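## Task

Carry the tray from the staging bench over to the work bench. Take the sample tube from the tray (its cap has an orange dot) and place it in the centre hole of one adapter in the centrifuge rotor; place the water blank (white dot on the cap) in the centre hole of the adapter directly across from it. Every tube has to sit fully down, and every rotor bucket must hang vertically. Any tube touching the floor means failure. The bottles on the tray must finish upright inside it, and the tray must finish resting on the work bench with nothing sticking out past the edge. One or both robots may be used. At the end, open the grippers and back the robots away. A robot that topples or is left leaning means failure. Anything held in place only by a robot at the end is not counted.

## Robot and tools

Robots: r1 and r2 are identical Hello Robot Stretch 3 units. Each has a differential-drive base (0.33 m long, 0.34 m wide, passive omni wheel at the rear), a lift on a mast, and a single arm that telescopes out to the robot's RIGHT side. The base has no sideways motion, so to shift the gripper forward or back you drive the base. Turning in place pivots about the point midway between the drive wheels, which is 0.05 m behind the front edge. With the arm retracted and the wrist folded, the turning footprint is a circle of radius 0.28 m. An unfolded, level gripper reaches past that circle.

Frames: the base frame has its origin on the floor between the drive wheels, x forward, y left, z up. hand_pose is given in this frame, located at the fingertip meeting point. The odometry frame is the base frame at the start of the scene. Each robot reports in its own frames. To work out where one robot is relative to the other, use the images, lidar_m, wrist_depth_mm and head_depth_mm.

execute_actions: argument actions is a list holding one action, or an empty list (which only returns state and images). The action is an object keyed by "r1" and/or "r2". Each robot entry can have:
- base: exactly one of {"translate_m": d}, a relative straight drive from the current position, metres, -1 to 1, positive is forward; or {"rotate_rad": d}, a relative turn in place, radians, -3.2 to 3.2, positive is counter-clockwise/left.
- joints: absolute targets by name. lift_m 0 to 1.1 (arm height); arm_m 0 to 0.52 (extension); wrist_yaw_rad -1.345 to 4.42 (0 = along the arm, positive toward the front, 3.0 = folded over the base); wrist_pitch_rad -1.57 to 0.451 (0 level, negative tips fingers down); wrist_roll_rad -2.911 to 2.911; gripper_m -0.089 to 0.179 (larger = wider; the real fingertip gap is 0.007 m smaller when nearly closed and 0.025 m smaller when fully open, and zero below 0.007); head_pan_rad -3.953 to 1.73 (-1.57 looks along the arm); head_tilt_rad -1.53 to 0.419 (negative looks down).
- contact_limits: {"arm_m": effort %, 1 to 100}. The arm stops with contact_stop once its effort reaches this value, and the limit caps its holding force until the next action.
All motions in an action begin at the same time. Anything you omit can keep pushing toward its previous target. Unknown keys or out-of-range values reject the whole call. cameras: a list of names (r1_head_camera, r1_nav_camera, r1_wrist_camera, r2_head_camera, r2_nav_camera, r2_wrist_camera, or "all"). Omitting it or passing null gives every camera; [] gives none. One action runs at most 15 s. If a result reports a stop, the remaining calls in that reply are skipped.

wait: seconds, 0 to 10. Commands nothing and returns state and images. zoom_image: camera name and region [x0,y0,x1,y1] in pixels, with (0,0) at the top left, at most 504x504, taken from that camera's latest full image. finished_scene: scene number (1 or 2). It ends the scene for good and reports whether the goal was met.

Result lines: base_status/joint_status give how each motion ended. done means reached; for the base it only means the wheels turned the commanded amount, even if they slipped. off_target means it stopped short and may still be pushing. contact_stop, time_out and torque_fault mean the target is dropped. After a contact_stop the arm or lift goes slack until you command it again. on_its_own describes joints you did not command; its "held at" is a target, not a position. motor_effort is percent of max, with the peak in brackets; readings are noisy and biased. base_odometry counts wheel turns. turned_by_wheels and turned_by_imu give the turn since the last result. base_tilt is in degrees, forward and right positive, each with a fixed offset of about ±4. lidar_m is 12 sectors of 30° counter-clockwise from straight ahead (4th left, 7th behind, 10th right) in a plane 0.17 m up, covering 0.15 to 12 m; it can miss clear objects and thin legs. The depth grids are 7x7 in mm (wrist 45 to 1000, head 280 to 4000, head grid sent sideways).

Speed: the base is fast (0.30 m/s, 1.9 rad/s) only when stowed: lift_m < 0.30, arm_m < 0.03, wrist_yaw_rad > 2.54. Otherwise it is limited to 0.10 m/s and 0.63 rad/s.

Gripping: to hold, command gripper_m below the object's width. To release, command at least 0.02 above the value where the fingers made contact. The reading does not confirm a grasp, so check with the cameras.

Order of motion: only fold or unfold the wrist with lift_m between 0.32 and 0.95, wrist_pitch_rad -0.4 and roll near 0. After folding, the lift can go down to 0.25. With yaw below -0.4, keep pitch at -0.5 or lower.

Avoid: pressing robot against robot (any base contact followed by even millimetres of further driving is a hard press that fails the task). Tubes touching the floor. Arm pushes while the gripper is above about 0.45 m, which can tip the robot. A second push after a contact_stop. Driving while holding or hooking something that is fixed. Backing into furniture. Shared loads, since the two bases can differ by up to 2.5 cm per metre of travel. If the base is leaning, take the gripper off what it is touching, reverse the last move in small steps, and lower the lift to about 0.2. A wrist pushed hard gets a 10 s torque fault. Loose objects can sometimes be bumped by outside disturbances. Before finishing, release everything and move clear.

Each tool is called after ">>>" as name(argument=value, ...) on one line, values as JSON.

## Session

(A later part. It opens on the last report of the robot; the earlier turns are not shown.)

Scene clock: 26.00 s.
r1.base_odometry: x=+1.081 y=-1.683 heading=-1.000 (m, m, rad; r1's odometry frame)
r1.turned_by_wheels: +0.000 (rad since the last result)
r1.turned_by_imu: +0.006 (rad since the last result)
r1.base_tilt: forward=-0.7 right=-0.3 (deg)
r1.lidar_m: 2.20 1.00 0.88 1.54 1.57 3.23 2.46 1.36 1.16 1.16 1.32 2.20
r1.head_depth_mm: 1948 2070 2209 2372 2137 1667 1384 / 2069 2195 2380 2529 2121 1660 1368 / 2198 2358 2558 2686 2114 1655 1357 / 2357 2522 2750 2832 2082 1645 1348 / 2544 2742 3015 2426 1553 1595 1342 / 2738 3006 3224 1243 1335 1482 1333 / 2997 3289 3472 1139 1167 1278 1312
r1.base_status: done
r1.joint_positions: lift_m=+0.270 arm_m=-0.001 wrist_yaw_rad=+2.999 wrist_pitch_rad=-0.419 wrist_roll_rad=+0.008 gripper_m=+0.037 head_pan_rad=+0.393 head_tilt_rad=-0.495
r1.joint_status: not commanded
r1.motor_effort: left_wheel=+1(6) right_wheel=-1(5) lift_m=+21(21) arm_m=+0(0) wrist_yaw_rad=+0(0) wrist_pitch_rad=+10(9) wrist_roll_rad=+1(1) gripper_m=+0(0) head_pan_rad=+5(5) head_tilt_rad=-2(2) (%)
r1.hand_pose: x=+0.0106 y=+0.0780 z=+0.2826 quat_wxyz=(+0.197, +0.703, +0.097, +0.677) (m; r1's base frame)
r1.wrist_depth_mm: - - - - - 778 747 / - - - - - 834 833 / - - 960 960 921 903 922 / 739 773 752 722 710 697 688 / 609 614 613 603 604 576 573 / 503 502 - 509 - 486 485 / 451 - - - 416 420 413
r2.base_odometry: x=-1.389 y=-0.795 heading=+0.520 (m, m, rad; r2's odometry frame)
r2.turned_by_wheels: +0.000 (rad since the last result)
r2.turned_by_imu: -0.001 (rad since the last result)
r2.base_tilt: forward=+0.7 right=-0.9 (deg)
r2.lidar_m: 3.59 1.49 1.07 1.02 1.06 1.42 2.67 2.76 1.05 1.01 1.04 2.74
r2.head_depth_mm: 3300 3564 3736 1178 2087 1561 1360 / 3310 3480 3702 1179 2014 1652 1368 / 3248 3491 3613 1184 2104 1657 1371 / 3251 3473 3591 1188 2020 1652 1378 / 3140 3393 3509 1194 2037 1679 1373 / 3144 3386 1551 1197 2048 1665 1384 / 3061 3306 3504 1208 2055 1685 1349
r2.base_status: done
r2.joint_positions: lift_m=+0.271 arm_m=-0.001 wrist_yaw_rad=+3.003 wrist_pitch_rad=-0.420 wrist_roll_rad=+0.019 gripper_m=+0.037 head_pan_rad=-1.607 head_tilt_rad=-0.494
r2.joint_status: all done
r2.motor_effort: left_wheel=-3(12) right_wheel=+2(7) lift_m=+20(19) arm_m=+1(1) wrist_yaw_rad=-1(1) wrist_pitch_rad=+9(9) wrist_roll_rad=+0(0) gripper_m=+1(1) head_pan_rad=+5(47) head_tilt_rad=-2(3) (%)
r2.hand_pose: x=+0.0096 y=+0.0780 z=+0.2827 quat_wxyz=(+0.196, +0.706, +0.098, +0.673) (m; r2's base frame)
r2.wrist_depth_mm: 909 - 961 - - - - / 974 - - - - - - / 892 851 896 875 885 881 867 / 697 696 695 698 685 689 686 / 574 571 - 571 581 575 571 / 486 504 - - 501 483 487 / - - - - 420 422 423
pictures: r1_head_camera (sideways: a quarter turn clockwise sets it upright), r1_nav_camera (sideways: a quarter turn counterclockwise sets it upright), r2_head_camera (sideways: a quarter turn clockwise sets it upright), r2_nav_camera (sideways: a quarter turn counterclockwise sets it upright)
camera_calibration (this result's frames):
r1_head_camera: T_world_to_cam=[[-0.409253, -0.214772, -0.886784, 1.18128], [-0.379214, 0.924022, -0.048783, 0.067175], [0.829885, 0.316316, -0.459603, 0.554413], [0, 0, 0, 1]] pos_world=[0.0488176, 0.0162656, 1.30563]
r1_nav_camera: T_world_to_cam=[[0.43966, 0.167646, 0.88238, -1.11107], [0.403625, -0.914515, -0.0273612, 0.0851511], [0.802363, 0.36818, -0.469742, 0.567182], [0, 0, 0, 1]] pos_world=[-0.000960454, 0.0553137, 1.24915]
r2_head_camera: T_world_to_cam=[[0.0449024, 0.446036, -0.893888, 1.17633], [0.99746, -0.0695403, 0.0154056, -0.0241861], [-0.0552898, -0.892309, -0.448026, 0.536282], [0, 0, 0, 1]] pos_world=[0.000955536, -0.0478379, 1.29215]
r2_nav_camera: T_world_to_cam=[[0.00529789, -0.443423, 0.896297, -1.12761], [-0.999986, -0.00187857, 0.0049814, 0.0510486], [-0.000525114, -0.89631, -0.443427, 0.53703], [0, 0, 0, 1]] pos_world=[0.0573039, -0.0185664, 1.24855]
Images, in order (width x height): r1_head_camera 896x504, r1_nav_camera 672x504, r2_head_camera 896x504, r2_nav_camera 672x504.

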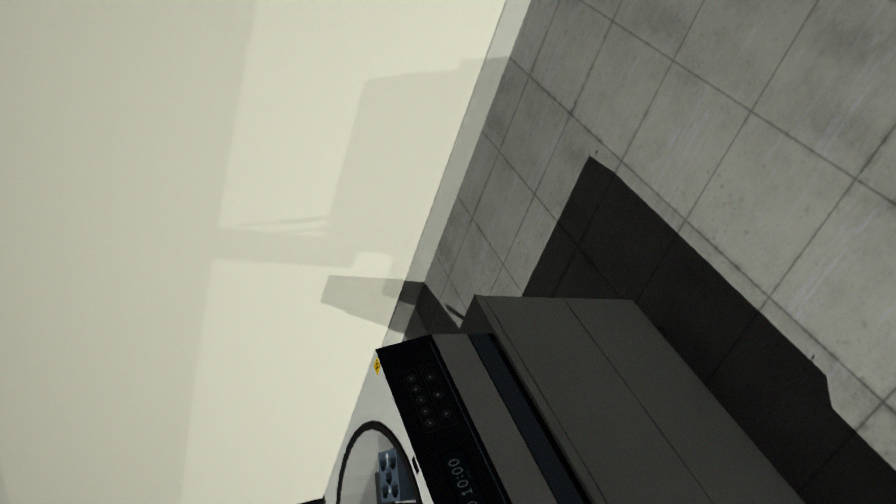

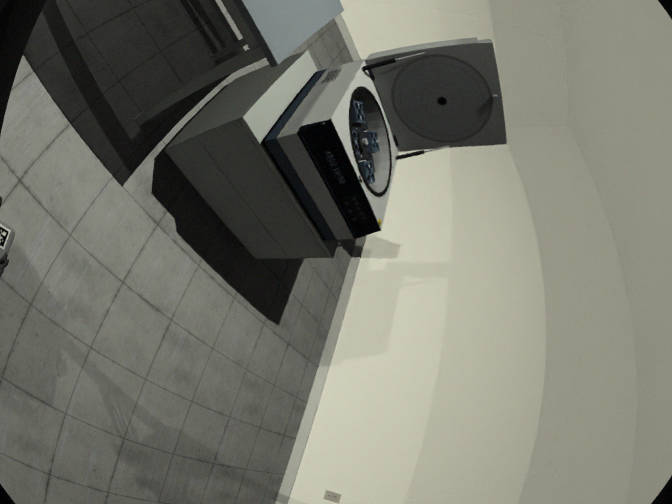

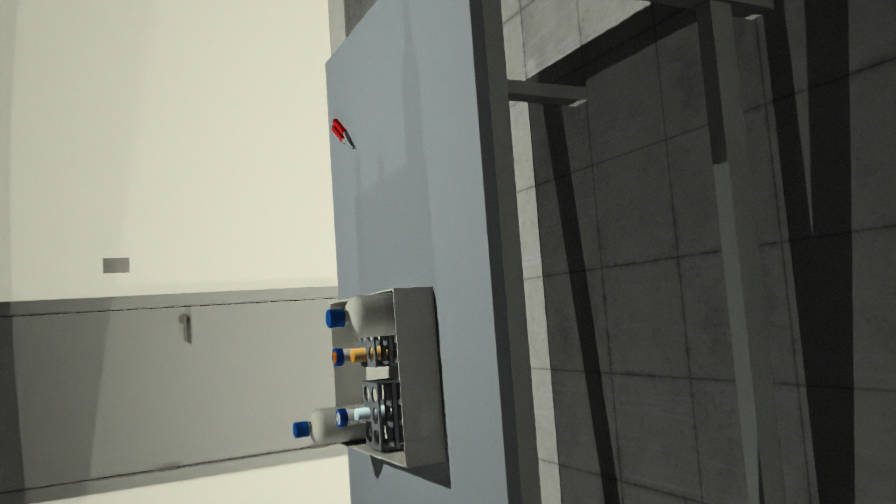

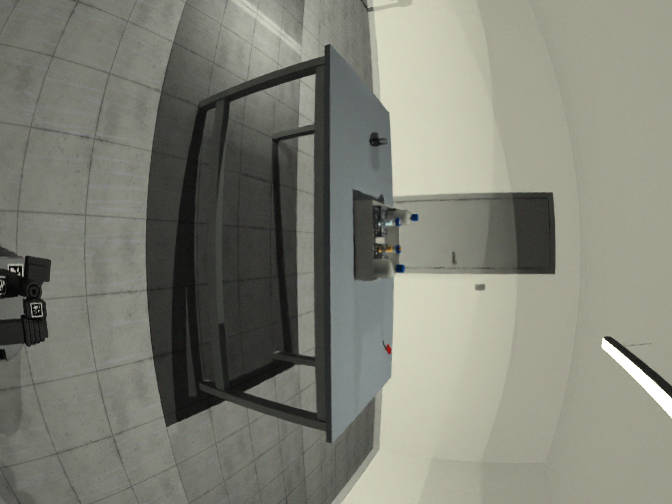

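>>> execute_actions(actions=[{"r1":{"base":{"rotate_rad":2.8},"joints":{"head_pan_rad":-0.3}},"r2":{"base":{"rotate_rad":-1.35}}}], cameras=[])

>>> execute_actions(actions=[{"r1":{"base":{"translate_m":1}},"r2":{"base":{"translate_m":0.68}}}], cameras=[])

>>> execute_actions(actions=[{"r1":{"base":{"translate_m":1}},"r2":{"base":{"rotate_rad":1.35},"joints":{"head_tilt_rad":-0.8}}}], cameras=["r1_nav_camera","r2_nav_camera"])

>>> execute_actions(actions=[{"r1":{"base":{"translate_m":1}},"r2":{"joints":{"lift_m":0.9}}}], cameras=["r1_nav_camera","r2_head_camera"])

Scene clock: 33.90 s.
r1.base_odometry: x=+1.081 y=-1.683 heading=+1.800 (m, m, rad; r1's odometry frame)
r1.turned_by_wheels: +2.800 (rad since the last result)
r1.turned_by_imu: +2.799 (rad since the last result)
r1.base_tilt: forward=-0.8 right=-0.2 (deg)
r1.lidar_m: 3.20 1.84 1.24 1.16 1.18 1.50 2.19 1.35 0.91 0.89 1.56 1.58
r1.head_depth_mm: - - - 1448 2139 1684 1374 / - - - 1768 2046 1666 1366 / - - - 2922 2021 1650 1353 / - - - 2865 2076 1639 1344 / - 3931 - 2837 2063 1625 1346 / - - - 2801 2034 1612 1341 / - - - 2748 2030 1602 1331
r1.base_status: done
r1.joint_positions: lift_m=+0.270 arm_m=-0.001 wrist_yaw_rad=+2.999 wrist_pitch_rad=-0.419 wrist_roll_rad=+0.008 gripper_m=+0.037 head_pan_rad=-0.293 head_tilt_rad=-0.495
r1.joint_status: all done
r1.motor_effort: left_wheel=-1(7) right_wheel=+0(7) lift_m=+21(21) arm_m=-1(1) wrist_yaw_rad=+0(0) wrist_pitch_rad=+9(10) wrist_roll_rad=+0(1) gripper_m=+1(1) head_pan_rad=-5(56) head_tilt_rad=-2(2) (%)
r1.hand_pose: x=+0.0106 y=+0.0780 z=+0.2826 quat_wxyz=(+0.197, +0.703, +0.097, +0.677) (m; r1's base frame)
r1.wrist_depth_mm: 943 - - - - - - / - - - - - - - / - - 961 930 919 885 887 / 753 738 726 723 716 699 693 / 614 602 623 588 594 572 554 / 514 515 - 505 - 488 481 / 453 - - - 418 416 412
r2.base_odometry: x=-1.389 y=-0.795 heading=-0.830 (m, m, rad; r2's odometry frame)
r2.turned_by_wheels: -1.350 (rad since the last result)
r2.turned_by_imu: -1.355 (rad since the last result)
r2.base_tilt: forward=+0.7 right=-0.9 (deg)
r2.lidar_m: 1.01 1.13 2.74 2.31 1.23 1.03 1.02 1.15 1.86 2.67 2.99 1.01
r2.head_depth_mm: 2234 2396 2594 2697 2100 1658 1362 / 2258 2413 2621 2767 2081 1642 1364 / 2305 2478 2636 2790 2094 1659 1363 / 2282 2511 2697 2815 2116 1661 1375 / 2330 2517 2726 2873 2103 1677 1376 / 2345 2545 2738 2896 2145 1672 1377 / 2404 2556 2779 2933 2154 1686 1387
r2.base_status: done
r2.joint_positions: lift_m=+0.271 arm_m=-0.001 wrist_yaw_rad=+3.003 wrist_pitch_rad=-0.420 wrist_roll_rad=+0.019 gripper_m=+0.037 head_pan_rad=-1.607 head_tilt_rad=-0.494
r2.joint_status: not commanded
r2.motor_effort: left_wheel=+1(11) right_wheel=-3(8) lift_m=+19(19) arm_m=+1(1) wrist_yaw_rad=+1(1) wrist_pitch_rad=+9(9) wrist_roll_rad=+0(0) gripper_m=+0(0) head_pan_rad=+5(5) head_tilt_rad=-2(2) (%)
r2.hand_pose: x=+0.0096 y=+0.0780 z=+0.2827 quat_wxyz=(+0.196, +0.706, +0.098, +0.673) (m; r2's base frame)
r2.wrist_depth_mm: - - - - - - - / - - - - - - - / 913 841 884 883 881 869 890 / 692 709 698 687 682 694 692 / 568 576 - 571 581 562 567 / 489 499 - - 498 482 481 / - - - - 422 424 420
pictures: none
No camera images: the call's "cameras" was empty. Leave "cameras" out to get every camera's image.

Scene clock: 38.93 s.
r1.base_odometry: x=+0.854 y=-0.709 heading=+1.800 (m, m, rad; r1's odometry frame)
r1.turned_by_wheels: +0.000 (rad since the last result)
r1.turned_by_imu: +0.006 (rad since the last result)
r1.base_tilt: forward=-0.8 right=-0.3 (deg)
r1.lidar_m: 2.24 1.98 1.35 1.26 1.28 1.64 3.21 1.35 1.53 1.44 0.84 2.22
r1.head_depth_mm: - - - 2969 2141 1676 1381 / - - 3292 2756 2116 1660 1367 / - - 3387 2881 2095 1653 1363 / - - 2469 2589 2077 1635 1359 / - - - 2826 2074 1642 1349 / - - - 2782 2036 1616 1336 / - - - 2753 2019 1615 1329
r1.base_status: done
r1.joint_positions: lift_m=+0.270 arm_m=-0.001 wrist_yaw_rad=+2.999 wrist_pitch_rad=-0.419 wrist_roll_rad=+0.008 gripper_m=+0.037 head_pan_rad=-0.293 head_tilt_rad=-0.495
r1.joint_status: not commanded
r1.motor_effort: left_wheel=-2(4) right_wheel=+1(5) lift_m=+21(21) arm_m=-2(2) wrist_yaw_rad=+1(1) wrist_pitch_rad=+9(9) wrist_roll_rad=+1(1) gripper_m=+1(0) head_pan_rad=-5(4) head_tilt_rad=-2(2) (%)
r1.hand_pose: x=+0.0106 y=+0.0780 z=+0.2826 quat_wxyz=(+0.197, +0.703, +0.097, +0.677) (m; r1's base frame)
r1.wrist_depth_mm: - - - - - - - / - - - - - - - / - - 976 915 922 892 896 / 755 736 753 716 719 698 694 / 601 596 606 600 602 567 572 / 509 507 - 513 - 489 482 / 455 - - - 412 419 416
r2.base_odometry: x=-0.930 y=-1.297 heading=-0.830 (m, m, rad; r2's odometry frame)
r2.turned_by_wheels: +0.000 (rad since the last result)
r2.turned_by_imu: +0.001 (rad since the last result)
r2.base_tilt: forward=+0.7 right=-0.8 (deg)
r2.lidar_m: 0.34 0.38 0.62 3.77 2.03 1.70 1.69 1.89 2.81 0.77 0.41 0.34
r2.head_depth_mm: 2353 2528 2708 2842 2077 1654 1360 / 2393 2549 2750 2846 2096 1646 1374 / 2374 2596 2775 2839 2119 1658 1373 / 2422 2612 2851 2866 2112 1659 1374 / 2455 2636 2847 2881 2106 1668 1373 / 2484 2657 2886 2902 2042 1567 1131 / 2508 2715 2899 2913 882 767 1381
r2.base_status: done
r2.joint_positions: lift_m=+0.271 arm_m=-0.001 wrist_yaw_rad=+3.003 wrist_pitch_rad=-0.420 wrist_roll_rad=+0.019 gripper_m=+0.037 head_pan_rad=-1.607 head_tilt_rad=-0.494
r2.joint_status: not commanded
r2.motor_effort: left_wheel=+2(10) right_wheel=-3(7) lift_m=+19(19) arm_m=+1(1) wrist_yaw_rad=+0(1) wrist_pitch_rad=+9(9) wrist_roll_rad=+0(0) gripper_m=+0(0) head_pan_rad=+5(5) head_tilt_rad=-2(2) (%)
r2.hand_pose: x=+0.0096 y=+0.0780 z=+0.2827 quat_wxyz=(+0.196, +0.706, +0.098, +0.673) (m; r2's base frame)
r2.wrist_depth_mm: - - - - - - - / - - - - - - - / 886 855 876 870 881 789 520 / 693 697 691 686 691 684 472 / 570 573 - 570 580 560 568 / 481 494 - - 501 482 485 / - - - - 418 419 415
pictures: none
No camera images: the call's "cameras" was empty. Leave "cameras" out to get every camera's image.

Scene clock: 43.97 s.
r1.base_odometry: x=+0.627 y=+0.265 heading=+1.800 (m, m, rad; r1's odometry frame)
r1.turned_by_wheels: +0.000 (rad since the last result)
r1.turned_by_imu: +0.006 (rad since the last result)
r1.base_tilt: forward=-0.8 right=-0.3 (deg)
r1.lidar_m: 2.59 2.09 1.45 1.35 1.37 1.77 4.00 2.10 0.96 3.45 1.71 1.28
r1.head_depth_mm: - - 1980 2286 2066 1678 1380 / - - 1918 1436 2090 1661 1371 / - - 1828 2580 1947 1643 1359 / - - 2064 2844 2071 1643 1350 / - - 3841 2832 2064 1637 1344 / - - - 2804 2050 1623 1340 / 3922 - - 2758 2032 1607 1334
r1.base_status: done
r1.joint_positions: lift_m=+0.270 arm_m=-0.001 wrist_yaw_rad=+2.999 wrist_pitch_rad=-0.419 wrist_roll_rad=+0.008 gripper_m=+0.037 head_pan_rad=-0.293 head_tilt_rad=-0.495
r1.joint_status: not commanded
r1.motor_effort: left_wheel=-2(6) right_wheel=+1(7) lift_m=+21(21) arm_m=-1(0) wrist_yaw_rad=+1(1) wrist_pitch_rad=+9(9) wrist_roll_rad=+1(1) gripper_m=+0(1) head_pan_rad=-5(5) head_tilt_rad=-2(2) (%)
r1.hand_pose: x=+0.0106 y=+0.0780 z=+0.2826 quat_wxyz=(+0.197, +0.703, +0.097, +0.677) (m; r1's base frame)
r1.wrist_depth_mm: - - - - - - - / - - - - - - - / - - 973 953 932 931 883 / 758 739 753 738 700 699 678 / 617 603 615 596 604 581 565 / 508 500 - 511 - 482 484 / 444 - - - 412 421 418
r2.base_odometry: x=-0.930 y=-1.297 heading=+0.520 (m, m, rad; r2's odometry frame)
r2.turned_by_wheels: +1.350 (rad since the last result)
r2.turned_by_imu: +1.355 (rad since the last result)
r2.base_tilt: forward=+0.7 right=-0.9 (deg)
r2.lidar_m: 2.44 2.44 1.76 1.69 1.75 2.35 2.81 0.50 0.36 0.34 0.35 0.47
r2.head_depth_mm: 2797 2991 925 749 631 1260 1113 / 2773 2994 930 704 630 1260 1132 / 2788 2957 825 674 631 580 1110 / 2714 2899 833 696 632 579 1173 / 2689 2851 900 753 633 578 1174 / 2652 2846 829 705 632 568 1173 / 2593 2856 936 754 636 568 1181
r2.base_status: done
r2.joint_positions: lift_m=+0.271 arm_m=-0.001 wrist_yaw_rad=+3.003 wrist_pitch_rad=-0.420 wrist_roll_rad=+0.019 gripper_m=+0.037 head_pan_rad=-1.607 head_tilt_rad=-0.790
r2.joint_status: all done
r2.motor_effort: left_wheel=-4(11) right_wheel=+3(13) lift_m=+19(19) arm_m=+1(1) wrist_yaw_rad=+1(0) wrist_pitch_rad=+9(9) wrist_roll_rad=+0(0) gripper_m=-1(1) head_pan_rad=+4(5) head_tilt_rad=-4(16) (%)
r2.hand_pose: x=+0.0096 y=+0.0780 z=+0.2827 quat_wxyz=(+0.196, +0.706, +0.098, +0.673) (m; r2's base frame)
r2.wrist_depth_mm: - - - - - - - / - - - - - - - / 892 870 876 881 883 865 881 / 692 692 698 693 693 699 690 / 576 571 - 571 577 563 570 / 487 501 - - 497 481 480 / - - - - 420 421 420
pictures: r1_nav_camera (sideways: a quarter turn counterclockwise sets it upright), r2_nav_camera (sideways: a quarter turn counterclockwise sets it upright)
camera_calibration (this result's frames):
r1_nav_camera: T_world_to_cam=[[0.4465, -0.14885, 0.882316, -1.11103], [-0.267059, -0.963292, -0.0273643, 0.0892462], [0.854001, -0.223412, -0.469861, 0.567022], [0, 0, 0, 1]] pos_world=[0.035672, 0.0472731, 1.24914]
r2_nav_camera: T_world_to_cam=[[-0.00316971, -0.68544, 0.728123, -0.908298], [-0.999977, -0.00216261, -0.006389, 0.0658513], [0.00595392, -0.728126, -0.685417, 0.851816], [0, 0, 0, 1]] pos_world=[0.0578991, -0.0022114, 1.24562]
Images, in order (width x height): r1_nav_camera 672x504, r2_nav_camera 672x504.

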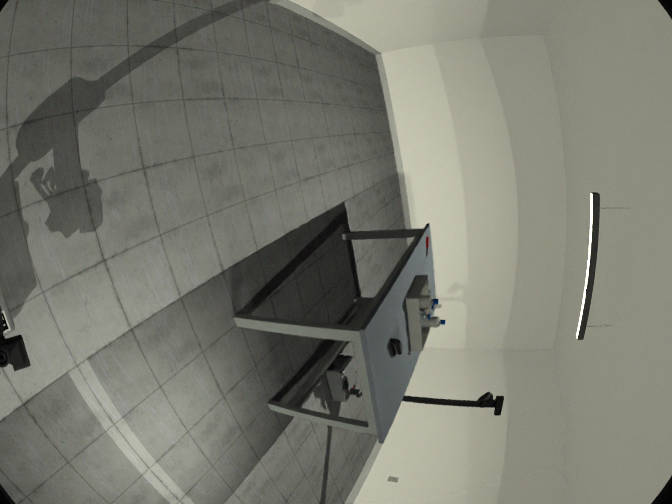

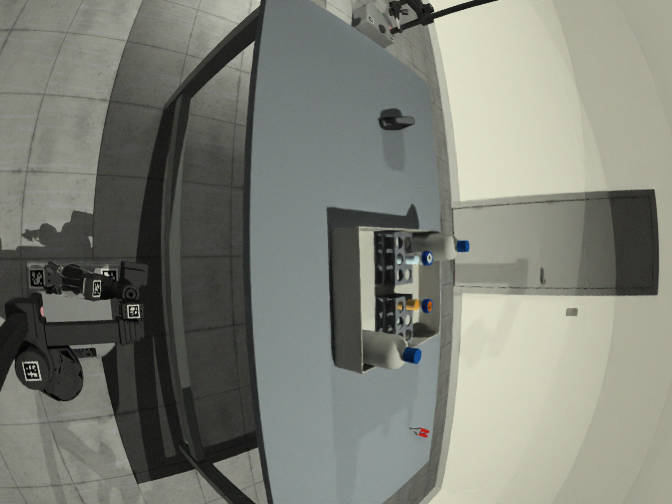

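Scene clock: 50.53 s.
r1.base_odometry: x=+0.400 y=+1.239 heading=+1.800 (m, m, rad; r1's odometry frame)
r1.turned_by_wheels: +0.000 (rad since the last result)
r1.turned_by_imu: +0.006 (rad since the last result)
r1.base_tilt: forward=-0.7 right=-0.3 (deg)
r1.lidar_m: 3.61 2.24 1.51 1.43 1.47 1.89 3.36 1.78 3.60 0.60 1.28 1.61
r1.head_depth_mm: 3773 - - 1145 958 1668 1379 / 3629 - - 1207 2039 1666 1371 / 3449 3831 - 1409 2110 1644 1357 / 3355 3694 3902 2588 1983 1638 1355 / 3274 3536 3798 2836 2070 1632 1348 / 3163 3381 3680 2782 2041 1620 1336 / 3044 3332 3526 2740 2033 1610 1328
r1.base_status: done
r1.joint_positions: lift_m=+0.270 arm_m=-0.001 wrist_yaw_rad=+2.999 wrist_pitch_rad=-0.419 wrist_roll_rad=+0.008 gripper_m=+0.037 head_pan_rad=-0.293 head_tilt_rad=-0.495
r1.joint_status: not commanded
r1.motor_effort: left_wheel=-2(5) right_wheel=+1(5) lift_m=+21(21) arm_m=-1(1) wrist_yaw_rad=+1(1) wrist_pitch_rad=+10(9) wrist_roll_rad=+1(1) gripper_m=+1(0) head_pan_rad=-5(5) head_tilt_rad=-2(1) (%)
r1.hand_pose: x=+0.0106 y=+0.0780 z=+0.2826 quat_wxyz=(+0.197, +0.703, +0.097, +0.677) (m; r1's base frame)
r1.wrist_depth_mm: - - - - - - - / - - - - - - - / - - 987 957 916 922 879 / 753 757 739 734 724 704 695 / 609 603 627 594 605 581 569 / 510 518 - 508 - 482 471 / 454 - - - 421 415 422
r2.base_odometry: x=-0.930 y=-1.297 heading=+0.520 (m, m, rad; r2's odometry frame)
r2.turned_by_wheels: +0.000 (rad since the last result)
r2.turned_by_imu: +0.000 (rad since the last result)
r2.base_tilt: forward=+0.7 right=-0.9 (deg)
r2.lidar_m: 2.44 2.45 1.76 1.69 1.74 2.35 2.81 0.49 0.36 0.34 0.35 0.48
r2.head_depth_mm: 2772 2966 929 751 - - 1113 / 2810 3002 930 702 - - 1130 / 2725 2950 824 673 645 - - / 2716 2909 835 697 648 - - / 2626 2872 900 753 646 - 996 / 2644 2835 825 705 648 - 1066 / 2593 2848 938 756 635 569 1177
r2.base_status: not commanded
r2.joint_positions: lift_m=+0.899 arm_m=-0.001 wrist_yaw_rad=+3.003 wrist_pitch_rad=-0.420 wrist_roll_rad=+0.019 gripper_m=+0.037 head_pan_rad=-1.607 head_tilt_rad=-0.790
r2.joint_status: all done
r2.motor_effort: left_wheel=-4(4) right_wheel=+3(2) lift_m=+47(48) arm_m=+1(1) wrist_yaw_rad=+0(1) wrist_pitch_rad=+9(9) wrist_roll_rad=+0(0) gripper_m=+1(0) head_pan_rad=+5(5) head_tilt_rad=-4(4) (%)
r2.hand_pose: x=+0.0096 y=+0.0780 z=+0.9116 quat_wxyz=(+0.196, +0.706, +0.098, +0.673) (m; r2's base frame)
r2.wrist_depth_mm: - - - - - - - / - - - - - - - / - - - - - - - / - - - - - - - / - - - - - - - / - - - - - - - / - - - - - - -
pictures: r1_nav_camera (sideways: a quarter turn counterclockwise sets it upright), r2_head_camera (sideways: a quarter turn clockwise sets it upright)
camera_calibration (this result's frames):
r1_nav_camera: T_world_to_cam=[[0.446513, -0.148859, 0.882308, -1.11102], [-0.267069, -0.963289, -0.0273647, 0.0892468], [0.853991, -0.223419, -0.469877, 0.567042], [0, 0, 0, 1]] pos_world=[0.0356716, 0.047273, 1.24914]
r2_head_camera: T_world_to_cam=[[0.0533367, 0.687182, -0.724524, 0.955471], [0.997385, -0.0720947, 0.00504463, -0.0106928], [-0.0487678, -0.722899, -0.689231, 0.850044], [0, 0, 0, 1]] pos_world=[0.00115797, -0.0428583, 1.27819]
Images, in order (width x height): r1_nav_camera 672x504, r2_head_camera 896x504.

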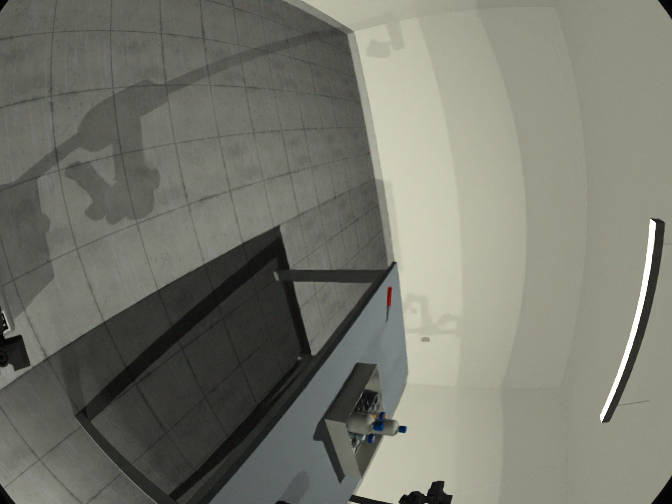

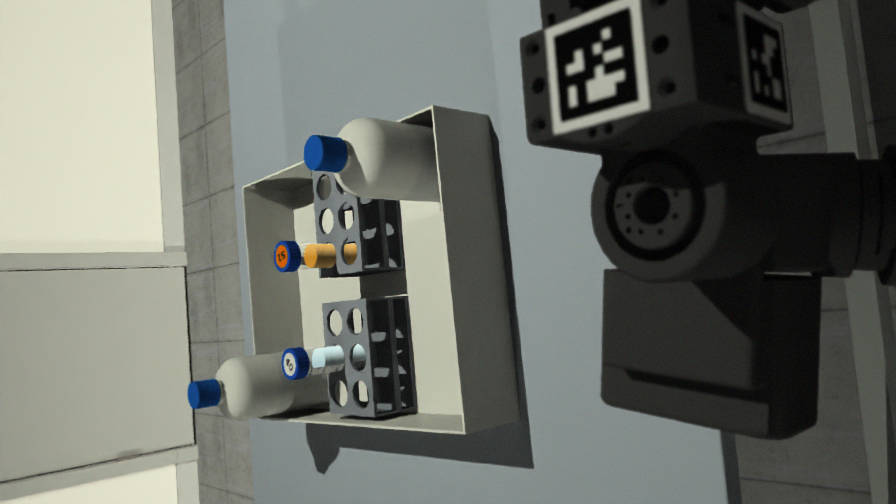

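>>> execute_actions(actions=[{"r1":{"base":{"translate_m":0.6},"joints":{"head_pan_rad":-1.6,"head_tilt_rad":-0.8}},"r2":{"joints":{"lift_m":0.95,"wrist_yaw_rad":0,"gripper_m":0.09}}}], cameras=[])

>>> execute_actions(actions=[{"r1":{"base":{"rotate_rad":0.12},"joints":{"lift_m":0.95,"wrist_pitch_rad":-0.4}},"r2":{"joints":{"lift_m":1.05,"wrist_pitch_rad":-1.57}}}], cameras=["r1_head_camera","r1_nav_camera"])

>>> execute_actions(actions=[{"r1":{"joints":{"wrist_yaw_rad":0,"gripper_m":0.09}},"r2":{"joints":{"arm_m":0.3,"wrist_roll_rad":0.17}}}], cameras=["r1_head_camera","r2_head_camera","r2_wrist_camera"])

Scene clock: 58.40 s.
r1.base_odometry: x=+0.263 y=+1.823 heading=+1.800 (m, m, rad; r1's odometry frame)
r1.turned_by_wheels: +0.000 (rad since the last result)
r1.turned_by_imu: +0.004 (rad since the last result)
r1.base_tilt: forward=-0.7 right=-0.3 (deg)
r1.lidar_m: 2.99 2.32 1.59 1.47 1.50 1.96 3.74 2.34 0.74 1.20 1.22 1.05
r1.head_depth_mm: 3064 1278 959 790 1578 1300 1184 / 3014 1256 916 784 1566 1343 1178 / 3026 1247 939 776 1566 1333 1176 / 2960 1230 932 771 1553 1333 1169 / 2971 1217 917 764 1541 1325 1164 / 2855 1068 779 739 1534 1320 1161 / 2932 1071 894 734 1521 1307 1153
r1.base_status: done
r1.joint_positions: lift_m=+0.270 arm_m=-0.001 wrist_yaw_rad=+2.999 wrist_pitch_rad=-0.419 wrist_roll_rad=+0.008 gripper_m=+0.037 head_pan_rad=-1.593 head_tilt_rad=-0.790
r1.joint_status: all done
r1.motor_effort: left_wheel=-2(4) right_wheel=+2(6) lift_m=+21(21) arm_m=-1(1) wrist_yaw_rad=+0(1) wrist_pitch_rad=+9(10) wrist_roll_rad=+1(0) gripper_m=+1(1) head_pan_rad=-5(56) head_tilt_rad=-4(19) (%)
r1.hand_pose: x=+0.0106 y=+0.0780 z=+0.2826 quat_wxyz=(+0.197, +0.703, +0.097, +0.677) (m; r1's base frame)
r1.wrist_depth_mm: - - - - - - - / - - - - - - - / - - 981 941 946 934 918 / 782 760 738 736 704 714 694 / 607 604 618 590 595 576 567 / 507 513 - 515 - 481 483 / 446 - - - 415 413 415
r2.base_odometry: x=-0.930 y=-1.297 heading=+0.520 (m, m, rad; r2's odometry frame)
r2.turned_by_wheels: +0.000 (rad since the last result)
r2.turned_by_imu: +0.000 (rad since the last result)
r2.base_tilt: forward=+0.8 right=-0.8 (deg)
r2.lidar_m: 2.44 2.45 1.76 1.69 1.75 2.35 2.81 0.50 0.36 0.34 0.35 0.47
r2.head_depth_mm: 2788 2974 929 - - - - / 2773 2991 929 - - - 1111 / 2734 2929 826 661 - - - / 2739 2918 834 - - - 1114 / 2671 2851 898 773 634 580 1169 / 2644 1685 826 717 632 569 1176 / 2591 2778 936 755 636 569 1178
r2.base_status: not commanded
r2.joint_positions: lift_m=+0.949 arm_m=-0.001 wrist_yaw_rad=+0.002 wrist_pitch_rad=-0.420 wrist_roll_rad=+0.019 gripper_m=+0.090 head_pan_rad=-1.607 head_tilt_rad=-0.790
r2.joint_status: all done
r2.motor_effort: left_wheel=-4(4) right_wheel=+3(2) lift_m=+46(48) arm_m=+1(1) wrist_yaw_rad=-1(2) wrist_pitch_rad=+9(9) wrist_roll_rad=+0(0) gripper_m=+2(95) head_pan_rad=+5(5) head_tilt_rad=-4(3) (%)
r2.hand_pose: x=-0.0212 y=-0.3682 z=+0.9617 quat_wxyz=(+0.685, +0.147, -0.698, -0.148) (m; r2's base frame)
r2.wrist_depth_mm: - - - - - - - / - - - - - - - / 713 699 634 626 537 697 695 / 555 550 505 515 352 542 551 / 455 457 383 370 366 454 447 / 388 399 378 382 382 386 385 / 335 336 335 336 335 336 334
pictures: none
No camera images: the call's "cameras" was empty. Leave "cameras" out to get every camera's image.

Scene clock: 65.40 s.
r1.base_odometry: x=+0.263 y=+1.823 heading=+1.920 (m, m, rad; r1's odometry frame)
r1.turned_by_wheels: +0.120 (rad since the last result)
r1.turned_by_imu: +0.120 (rad since the last result)
r1.base_tilt: forward=-0.8 right=-0.3 (deg)
r1.lidar_m: 2.98 2.04 1.51 1.47 1.56 2.20 2.35 0.75 0.74 1.20 1.26 1.05
r1.head_depth_mm: 2939 3163 908 825 - 1274 1188 / 2943 3095 950 784 - 1291 1182 / 2950 1241 939 765 - - - / 2950 1230 909 769 - - - / 2875 1104 793 763 - - 1182 / 2996 1082 894 759 - 1259 1161 / 2994 1009 824 755 1522 1302 1153
r1.base_status: done
r1.joint_positions: lift_m=+0.950 arm_m=-0.001 wrist_yaw_rad=+2.999 wrist_pitch_rad=-0.419 wrist_roll_rad=+0.008 gripper_m=+0.037 head_pan_rad=-1.593 head_tilt_rad=-0.791
r1.joint_status: all done
r1.motor_effort: left_wheel=-1(7) right_wheel=+1(5) lift_m=+26(28) arm_m=-1(1) wrist_yaw_rad=+0(0) wrist_pitch_rad=+9(9) wrist_roll_rad=+1(1) gripper_m=+1(1) head_pan_rad=-4(5) head_tilt_rad=-3(4) (%)
r1.hand_pose: x=+0.0106 y=+0.0780 z=+0.9624 quat_wxyz=(+0.197, +0.703, +0.097, +0.677) (m; r1's base frame)
r1.wrist_depth_mm: - - - - - - - / - - - - - - - / - - - - - - - / - - - - - - - / - - - - - - - / - - - - - - - / - - - - - - -
r2.base_odometry: x=-0.930 y=-1.297 heading=+0.520 (m, m, rad; r2's odometry frame)
r2.turned_by_wheels: +0.000 (rad since the last result)
r2.turned_by_imu: +0.000 (rad since the last result)
r2.base_tilt: forward=+0.7 right=-0.8 (deg)
r2.lidar_m: 2.43 2.44 1.76 1.69 1.75 2.35 2.81 0.49 0.36 0.34 0.35 0.48
r2.head_depth_mm: - - - - - 1283 1115 / 2682 - - - - - - / 2655 - - - - - - / 2621 - - - - - - / 2589 2830 869 759 627 568 1174 / 2652 2812 827 705 634 569 1178 / 2581 2830 933 756 634 569 1175
r2.base_status: not commanded
r2.joint_positions: lift_m=+1.049 arm_m=-0.001 wrist_yaw_rad=+0.001 wrist_pitch_rad=-1.546 wrist_roll_rad=+0.019 gripper_m=+0.090 head_pan_rad=-1.607 head_tilt_rad=-0.790
r2.joint_status: all done
joint sent to its limit — the command would take r2.wrist_pitch_rad past its lower limit, so that joint was sent only as far as its limit.
r2.motor_effort: left_wheel=-4(4) right_wheel=+3(3) lift_m=+46(48) arm_m=+1(1) wrist_yaw_rad=-1(1) wrist_pitch_rad=-2(8) wrist_roll_rad=+0(0) gripper_m=+1(0) head_pan_rad=+5(5) head_tilt_rad=-3(3) (%)
r2.hand_pose: x=-0.0217 y=-0.1262 z=+0.9314 quat_wxyz=(+0.502, +0.490, -0.510, -0.499) (m; r2's base frame)
r2.wrist_depth_mm: - - - - - - - / - - - - - - - / - - - - - - - / - - - - - - - / - - - - - - - / - - - - - - - / - - - - - - -
pictures: r1_head_camera (sideways: a quarter turn clockwise sets it upright), r1_nav_camera (sideways: a quarter turn counterclockwise sets it upright)
camera_calibration (this result's frames):
r1_head_camera: T_world_to_cam=[[-0.0260092, 0.699504, -0.714155, 0.953892], [0.998794, -0.0115803, -0.0477183, 0.0573644], [-0.0416493, -0.714535, -0.698359, 0.870339], [0, 0, 0, 1]] pos_world=[0.00376377, -0.0446992, 1.29177]
r1_nav_camera: T_world_to_cam=[[-0.0293419, -0.706588, 0.707017, -0.879601], [-0.999425, 0.00872902, -0.0327534, 0.100718], [0.0169716, -0.707572, -0.706438, 0.879896], [0, 0, 0, 1]] pos_world=[0.0599178, 0.000195766, 1.24678]
Images, in order (width x height): r1_head_camera 896x504, r1_nav_camera 672x504.

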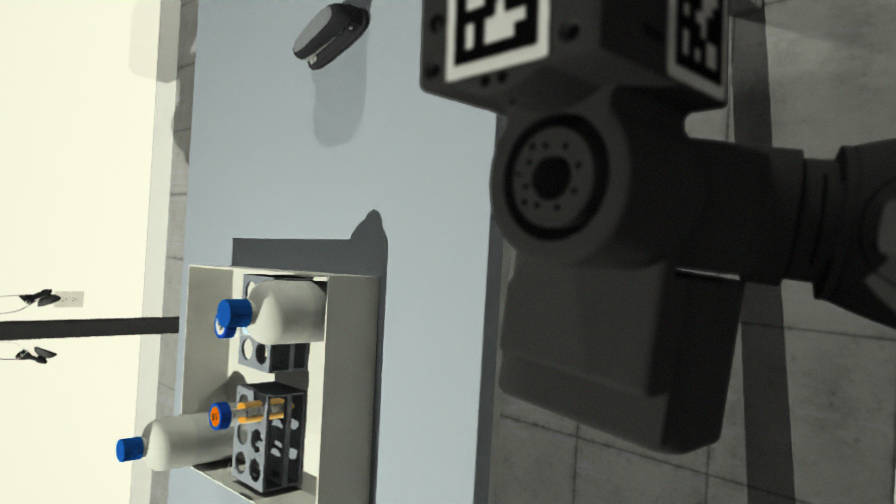

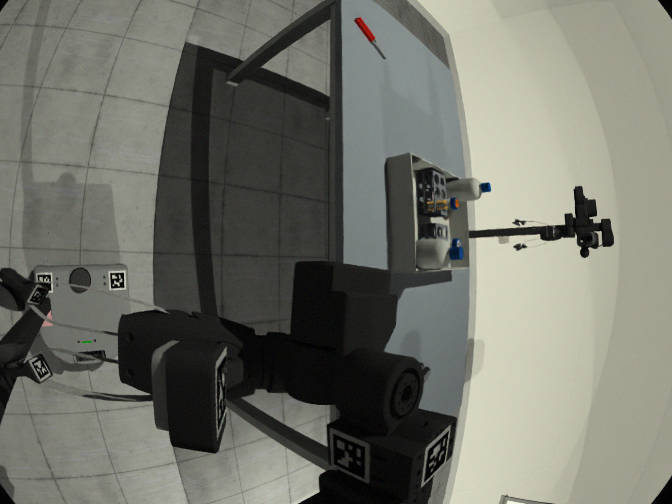

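Scene clock: 68.83 s.
r1.base_odometry: x=+0.263 y=+1.823 heading=+1.920 (m, m, rad; r1's odometry frame)
r1.turned_by_wheels: +0.000 (rad since the last result)
r1.turned_by_imu: +0.000 (rad since the last result)
r1.base_tilt: forward=-0.8 right=-0.3 (deg)
r1.lidar_m: 2.99 2.04 1.51 1.47 1.56 2.21 2.34 0.75 0.74 1.20 1.26 1.05
r1.head_depth_mm: 2934 3149 907 825 - - - / 2936 3113 949 784 - - - / 2942 1240 938 822 - - 1136 / 2968 1231 913 - - - 1129 / 2922 1100 789 788 1543 1326 1165 / 3003 1081 897 759 1537 1317 1161 / 3016 1013 824 754 1518 1313 1159
r1.base_status: not commanded
r1.joint_positions: lift_m=+0.950 arm_m=-0.001 wrist_yaw_rad=+0.002 wrist_pitch_rad=-0.419 wrist_roll_rad=+0.008 gripper_m=+0.090 head_pan_rad=-1.593 head_tilt_rad=-0.791
r1.joint_status: all done
r1.motor_effort: left_wheel=-1(2) right_wheel=+2(1) lift_m=+26(25) arm_m=-1(1) wrist_yaw_rad=-1(1) wrist_pitch_rad=+9(9) wrist_roll_rad=+0(1) gripper_m=+0(80) head_pan_rad=-4(4) head_tilt_rad=-3(3) (%)
r1.hand_pose: x=-0.0211 y=-0.3683 z=+0.9624 quat_wxyz=(+0.689, +0.147, -0.694, -0.147) (m; r1's base frame)
r1.wrist_depth_mm: - - - - - - - / - - 806 - - - - / 798 751 675 672 741 736 768 / 608 544 527 540 558 561 565 / 488 483 490 464 467 454 446 / 443 440 412 408 403 394 397 / - - - - - - -
r2.base_odometry: x=-0.930 y=-1.297 heading=+0.520 (m, m, rad; r2's odometry frame)
r2.turned_by_wheels: +0.000 (rad since the last result)
r2.turned_by_imu: +0.000 (rad since the last result)
r2.base_tilt: forward=+0.6 right=-0.9 (deg)
r2.lidar_m: 2.44 2.45 1.76 1.69 1.75 2.35 2.80 0.50 0.36 0.34 0.35 0.48
r2.head_depth_mm: 2877 2981 929 753 631 1253 1111 / 2795 2983 928 705 632 1261 1136 / - 2948 820 676 632 579 1119 / - - 801 697 632 580 1174 / 2684 2908 890 685 636 568 1181 / 2623 2818 826 704 633 570 1178 / 2472 2831 936 755 633 569 1170
r2.base_status: not commanded
r2.joint_positions: lift_m=+1.049 arm_m=+0.300 wrist_yaw_rad=+0.000 wrist_pitch_rad=-1.548 wrist_roll_rad=+0.165 gripper_m=+0.090 head_pan_rad=-1.607 head_tilt_rad=-0.790
r2.joint_status: all done
r2.motor_effort: left_wheel=-4(4) right_wheel=+3(3) lift_m=+46(46) arm_m=+4(2) wrist_yaw_rad=+1(0) wrist_pitch_rad=-2(2) wrist_roll_rad=+3(6) gripper_m=+0(1) head_pan_rad=+4(5) head_tilt_rad=-3(4) (%)
r2.hand_pose: x=-0.0216 y=-0.4265 z=+0.9314 quat_wxyz=(+0.462, +0.452, -0.545, -0.534) (m; r2's base frame)
r2.wrist_depth_mm: 310 301 305 304 253 243 304 / 315 300 311 311 312 312 312 / 325 324 325 323 321 319 320 / 335 333 331 331 330 327 328 / 339 341 340 337 335 337 337 / 351 350 348 348 346 - - / - - - - - - -
pictures: r1_head_camera (sideways: a quarter turn clockwise sets it upright), r2_head_camera (sideways: a quarter turn clockwise sets it upright), r2_wrist_camera
camera_calibration (this result's frames):
r1_head_camera: T_world_to_cam=[[-0.0260092, 0.699504, -0.714155, 0.953891], [0.998794, -0.0115804, -0.0477183, 0.0573644], [-0.0416494, -0.714535, -0.698359, 0.870339], [0, 0, 0, 1]] pos_world=[0.00376377, -0.0446992, 1.29177]
r2_head_camera: T_world_to_cam=[[0.0533367, 0.687182, -0.724524, 0.955471], [0.997385, -0.0720947, 0.00504464, -0.0106928], [-0.0487678, -0.722899, -0.689231, 0.850044], [0, 0, 0, 1]] pos_world=[0.00115797, -0.0428583, 1.27819]
r2_wrist_camera: T_world_to_cam=[[-0.987044, 0.159631, -0.016213, 0.060326], [0.156246, 0.979233, 0.129187, 0.337069], [0.0364985, 0.12498, -0.991488, 1.14361], [0, 0, 0, 1]] pos_world=[-0.0348614, -0.482627, 1.09131]
Images, in order (width x height): r1_head_camera 896x504, r2_head_camera 896x504, r2_wrist_camera 644x364.

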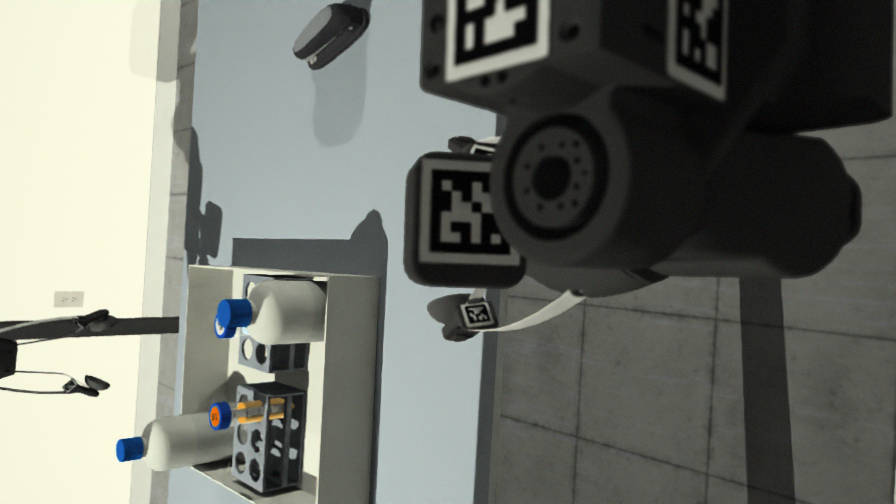

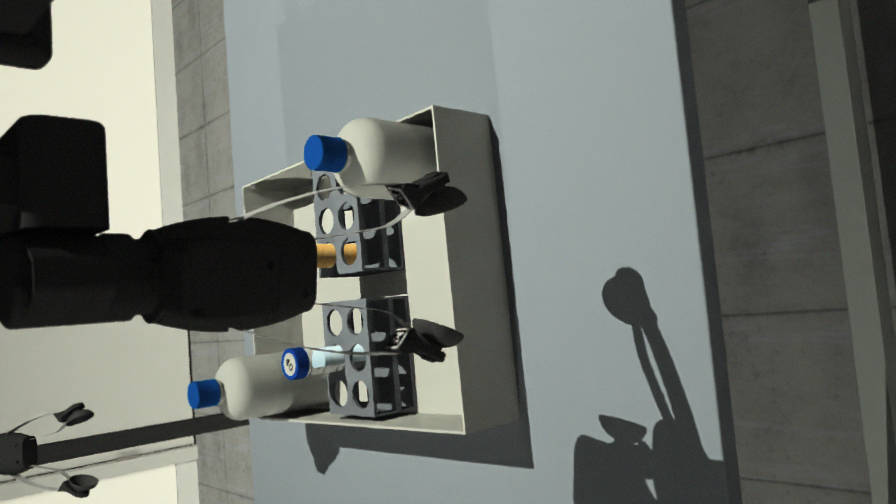

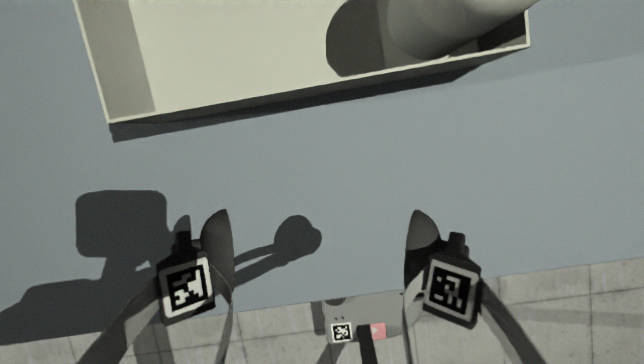

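>>> execute_actions(actions=[{"r1":{"base":{"rotate_rad":-0.92},"joints":{"lift_m":1.05,"wrist_pitch_rad":-1.55,"wrist_roll_rad":-1.57,"gripper_m":0.05}},"r2":{"base":{"translate_m":0.03},"joints":{"arm_m":0.42,"wrist_roll_rad":-1.57,"gripper_m":0.05}}}], cameras=[])

>>> execute_actions(actions=[{"r1":{"base":{"translate_m":0.314}},"r2":{"joints":{"lift_m":0.96}}}], cameras=[])

>>> execute_actions(actions=[{"r1":{"base":{"rotate_rad":0.92}}}], cameras=[])

>>> execute_actions(actions=[{"r1":{"joints":{"arm_m":0.4,"lift_m":1.0}}}])

Scene clock: 75.07 s.
r1.base_odometry: x=+0.263 y=+1.823 heading=+1.000 (m, m, rad; r1's odometry frame)
r1.turned_by_wheels: -0.920 (rad since the last result)
r1.turned_by_imu: -0.922 (rad since the last result)
r1.base_tilt: forward=-0.8 right=-0.3 (deg)
r1.lidar_m: 1.32 1.05 2.99 1.84 1.48 1.47 1.64 2.56 2.34 0.74 1.21 1.20
r1.head_depth_mm: 2193 - - - - - 1160 / - - - - - - 1139 / - - - - - - - / - 3057 2312 1894 - - 1150 / - 3014 2286 1739 1394 1378 1163 / 3814 2977 919 1066 1547 - 1111 / 3610 2929 909 778 1525 - 1107
r1.base_status: done
r1.joint_positions: lift_m=+1.050 arm_m=-0.001 wrist_yaw_rad=+0.001 wrist_pitch_rad=-1.542 wrist_roll_rad=-1.563 gripper_m=+0.050 head_pan_rad=-1.593 head_tilt_rad=-0.791
r1.joint_status: all done
r1.motor_effort: left_wheel=+2(4) right_wheel=-2(4) lift_m=+26(24) arm_m=-1(2) wrist_yaw_rad=+0(1) wrist_pitch_rad=-5(9) wrist_roll_rad=-3(5) gripper_m=+1(80) head_pan_rad=-5(4) head_tilt_rad=-4(4) (%)
r1.hand_pose: x=-0.0214 y=-0.1275 z=+0.9317 quat_wxyz=(+0.717, +0.697, -0.002, -0.003) (m; r1's base frame)
r1.wrist_depth_mm: - - - - - - - / - - - - - - 853 / - - - - - - - / - - - - - - - / - - - - - - - / - - - - - - - / - - - - - - -
r2.base_odometry: x=-0.904 y=-1.282 heading=+0.520 (m, m, rad; r2's odometry frame)
r2.turned_by_wheels: +0.000 (rad since the last result)
r2.turned_by_imu: +0.000 (rad since the last result)
r2.base_tilt: forward=+0.8 right=-0.9 (deg)
r2.lidar_m: 2.40 2.44 1.76 1.69 1.75 2.35 2.84 0.49 0.36 0.34 0.35 0.47
r2.head_depth_mm: 2834 2974 926 751 629 1260 1107 / 2784 2970 899 682 630 1260 1135 / 2781 2973 823 692 632 579 1112 / - 2852 834 694 633 579 1166 / 2663 2727 804 749 631 568 1175 / 2572 2774 862 735 634 569 1174 / 2601 2834 936 757 634 568 1178
r2.base_status: done
r2.joint_positions: lift_m=+1.049 arm_m=+0.420 wrist_yaw_rad=-0.001 wrist_pitch_rad=-1.548 wrist_roll_rad=-1.563 gripper_m=+0.050 head_pan_rad=-1.607 head_tilt_rad=-0.790
r2.joint_status: all done
r2.motor_effort: left_wheel=-3(6) right_wheel=+2(8) lift_m=+47(46) arm_m=+4(4) wrist_yaw_rad=+0(1) wrist_pitch_rad=-2(2) wrist_roll_rad=-5(4) gripper_m=+0(97) head_pan_rad=+4(4) head_tilt_rad=-4(3) (%)
r2.hand_pose: x=-0.0213 y=-0.5466 z=+0.9314 quat_wxyz=(+0.715, +0.699, -0.003, -0.003) (m; r2's base frame)
r2.wrist_depth_mm: - 307 304 303 304 303 301 / - 314 314 312 310 257 301 / - 323 322 320 319 261 209 / - 331 331 328 328 269 323 / - 340 339 336 331 302 336 / - 351 - 341 - 280 343 / - 361 358 275 353 305 287
pictures: none
No camera images: the call's "cameras" was empty. Leave "cameras" out to get every camera's image.

Scene clock: 79.17 s.
r1.base_odometry: x=+0.433 y=+2.087 heading=+1.000 (m, m, rad; r1's odometry frame)
r1.turned_by_wheels: +0.000 (rad since the last result)
r1.turned_by_imu: +0.002 (rad since the last result)
r1.base_tilt: forward=-0.7 right=-0.3 (deg)
r1.lidar_m: 1.05 0.76 2.79 2.15 1.73 1.71 1.91 2.98 0.76 0.76 0.97 0.96
r1.head_depth_mm: - - - - - - 1160 / - - - - - - 1143 / - - - - - - - / - 3089 928 768 - - 1146 / 3880 3034 924 743 639 1378 1163 / 3548 2983 915 739 627 - 1110 / 3263 2924 907 735 617 - 1106
r1.base_status: done
r1.joint_positions: lift_m=+1.050 arm_m=-0.001 wrist_yaw_rad=+0.001 wrist_pitch_rad=-1.542 wrist_roll_rad=-1.563 gripper_m=+0.050 head_pan_rad=-1.593 head_tilt_rad=-0.791
r1.joint_status: not commanded
r1.motor_effort: left_wheel=+2(5) right_wheel=-1(1) lift_m=+26(26) arm_m=-2(1) wrist_yaw_rad=-1(0) wrist_pitch_rad=-4(4) wrist_roll_rad=-3(3) gripper_m=+1(1) head_pan_rad=-5(4) head_tilt_rad=-3(4) (%)
r1.hand_pose: x=-0.0214 y=-0.1275 z=+0.9317 quat_wxyz=(+0.717, +0.697, -0.002, -0.003) (m; r1's base frame)
r1.wrist_depth_mm: - - - - - 305 305 / - - - - - - 311 / - - - - - - 331 / - - - - - - - / - - - - - - 822 / - - - - - - - / - - - - - - -
r2.base_odometry: x=-0.904 y=-1.282 heading=+0.520 (m, m, rad; r2's odometry frame)
r2.turned_by_wheels: +0.000 (rad since the last result)
r2.turned_by_imu: +0.000 (rad since the last result)
r2.base_tilt: forward=+0.7 right=-0.8 (deg)
r2.lidar_m: 2.40 2.45 1.76 1.68 1.75 2.35 2.83 0.49 0.35 0.34 0.35 0.47
r2.head_depth_mm: 2740 - 899 752 632 1251 1112 / - 2706 901 684 632 1262 1131 / - 2859 821 692 633 579 1111 / - - 830 685 633 578 1184 / 2639 2892 806 751 633 568 1180 / 2654 2842 876 736 635 570 1174 / 2616 2843 935 759 635 568 1173
r2.base_status: not commanded
r2.joint_positions: lift_m=+0.973 arm_m=+0.420 wrist_yaw_rad=-0.001 wrist_pitch_rad=-1.554 wrist_roll_rad=-1.564 gripper_m=+0.050 head_pan_rad=-1.607 head_tilt_rad=-0.791
r2.joint_status: lift_m contact_stop (moved -0.077 of -0.089)
r2.on_its_own: lift_m is slack since a contact_stop, until your next command for it (your +0.960 is given up)
r2.motor_effort: left_wheel=-4(4) right_wheel=+3(6) lift_m=+33(45) arm_m=+4(4) wrist_yaw_rad=+0(1) wrist_pitch_rad=+1(6) wrist_roll_rad=-4(5) gripper_m=-2(4) head_pan_rad=+5(5) head_tilt_rad=-3(3) (%)
r2.hand_pose: x=-0.0213 y=-0.5449 z=+0.8549 quat_wxyz=(+0.713, +0.702, -0.002, -0.003) (m; r2's base frame)
r2.wrist_depth_mm: 239 238 235 193 196 193 177 / 244 243 242 240 239 233 183 / 251 250 248 246 245 217 185 / 257 255 254 253 251 243 191 / 264 262 261 259 257 249 197 / 272 271 198 265 - 242 230 / 281 277 277 270 273 238 204
pictures: none
No camera images: the call's "cameras" was empty. Leave "cameras" out to get every camera's image.

not run: a stop came earlier in this reply.

not run: a stop came earlier in this reply.


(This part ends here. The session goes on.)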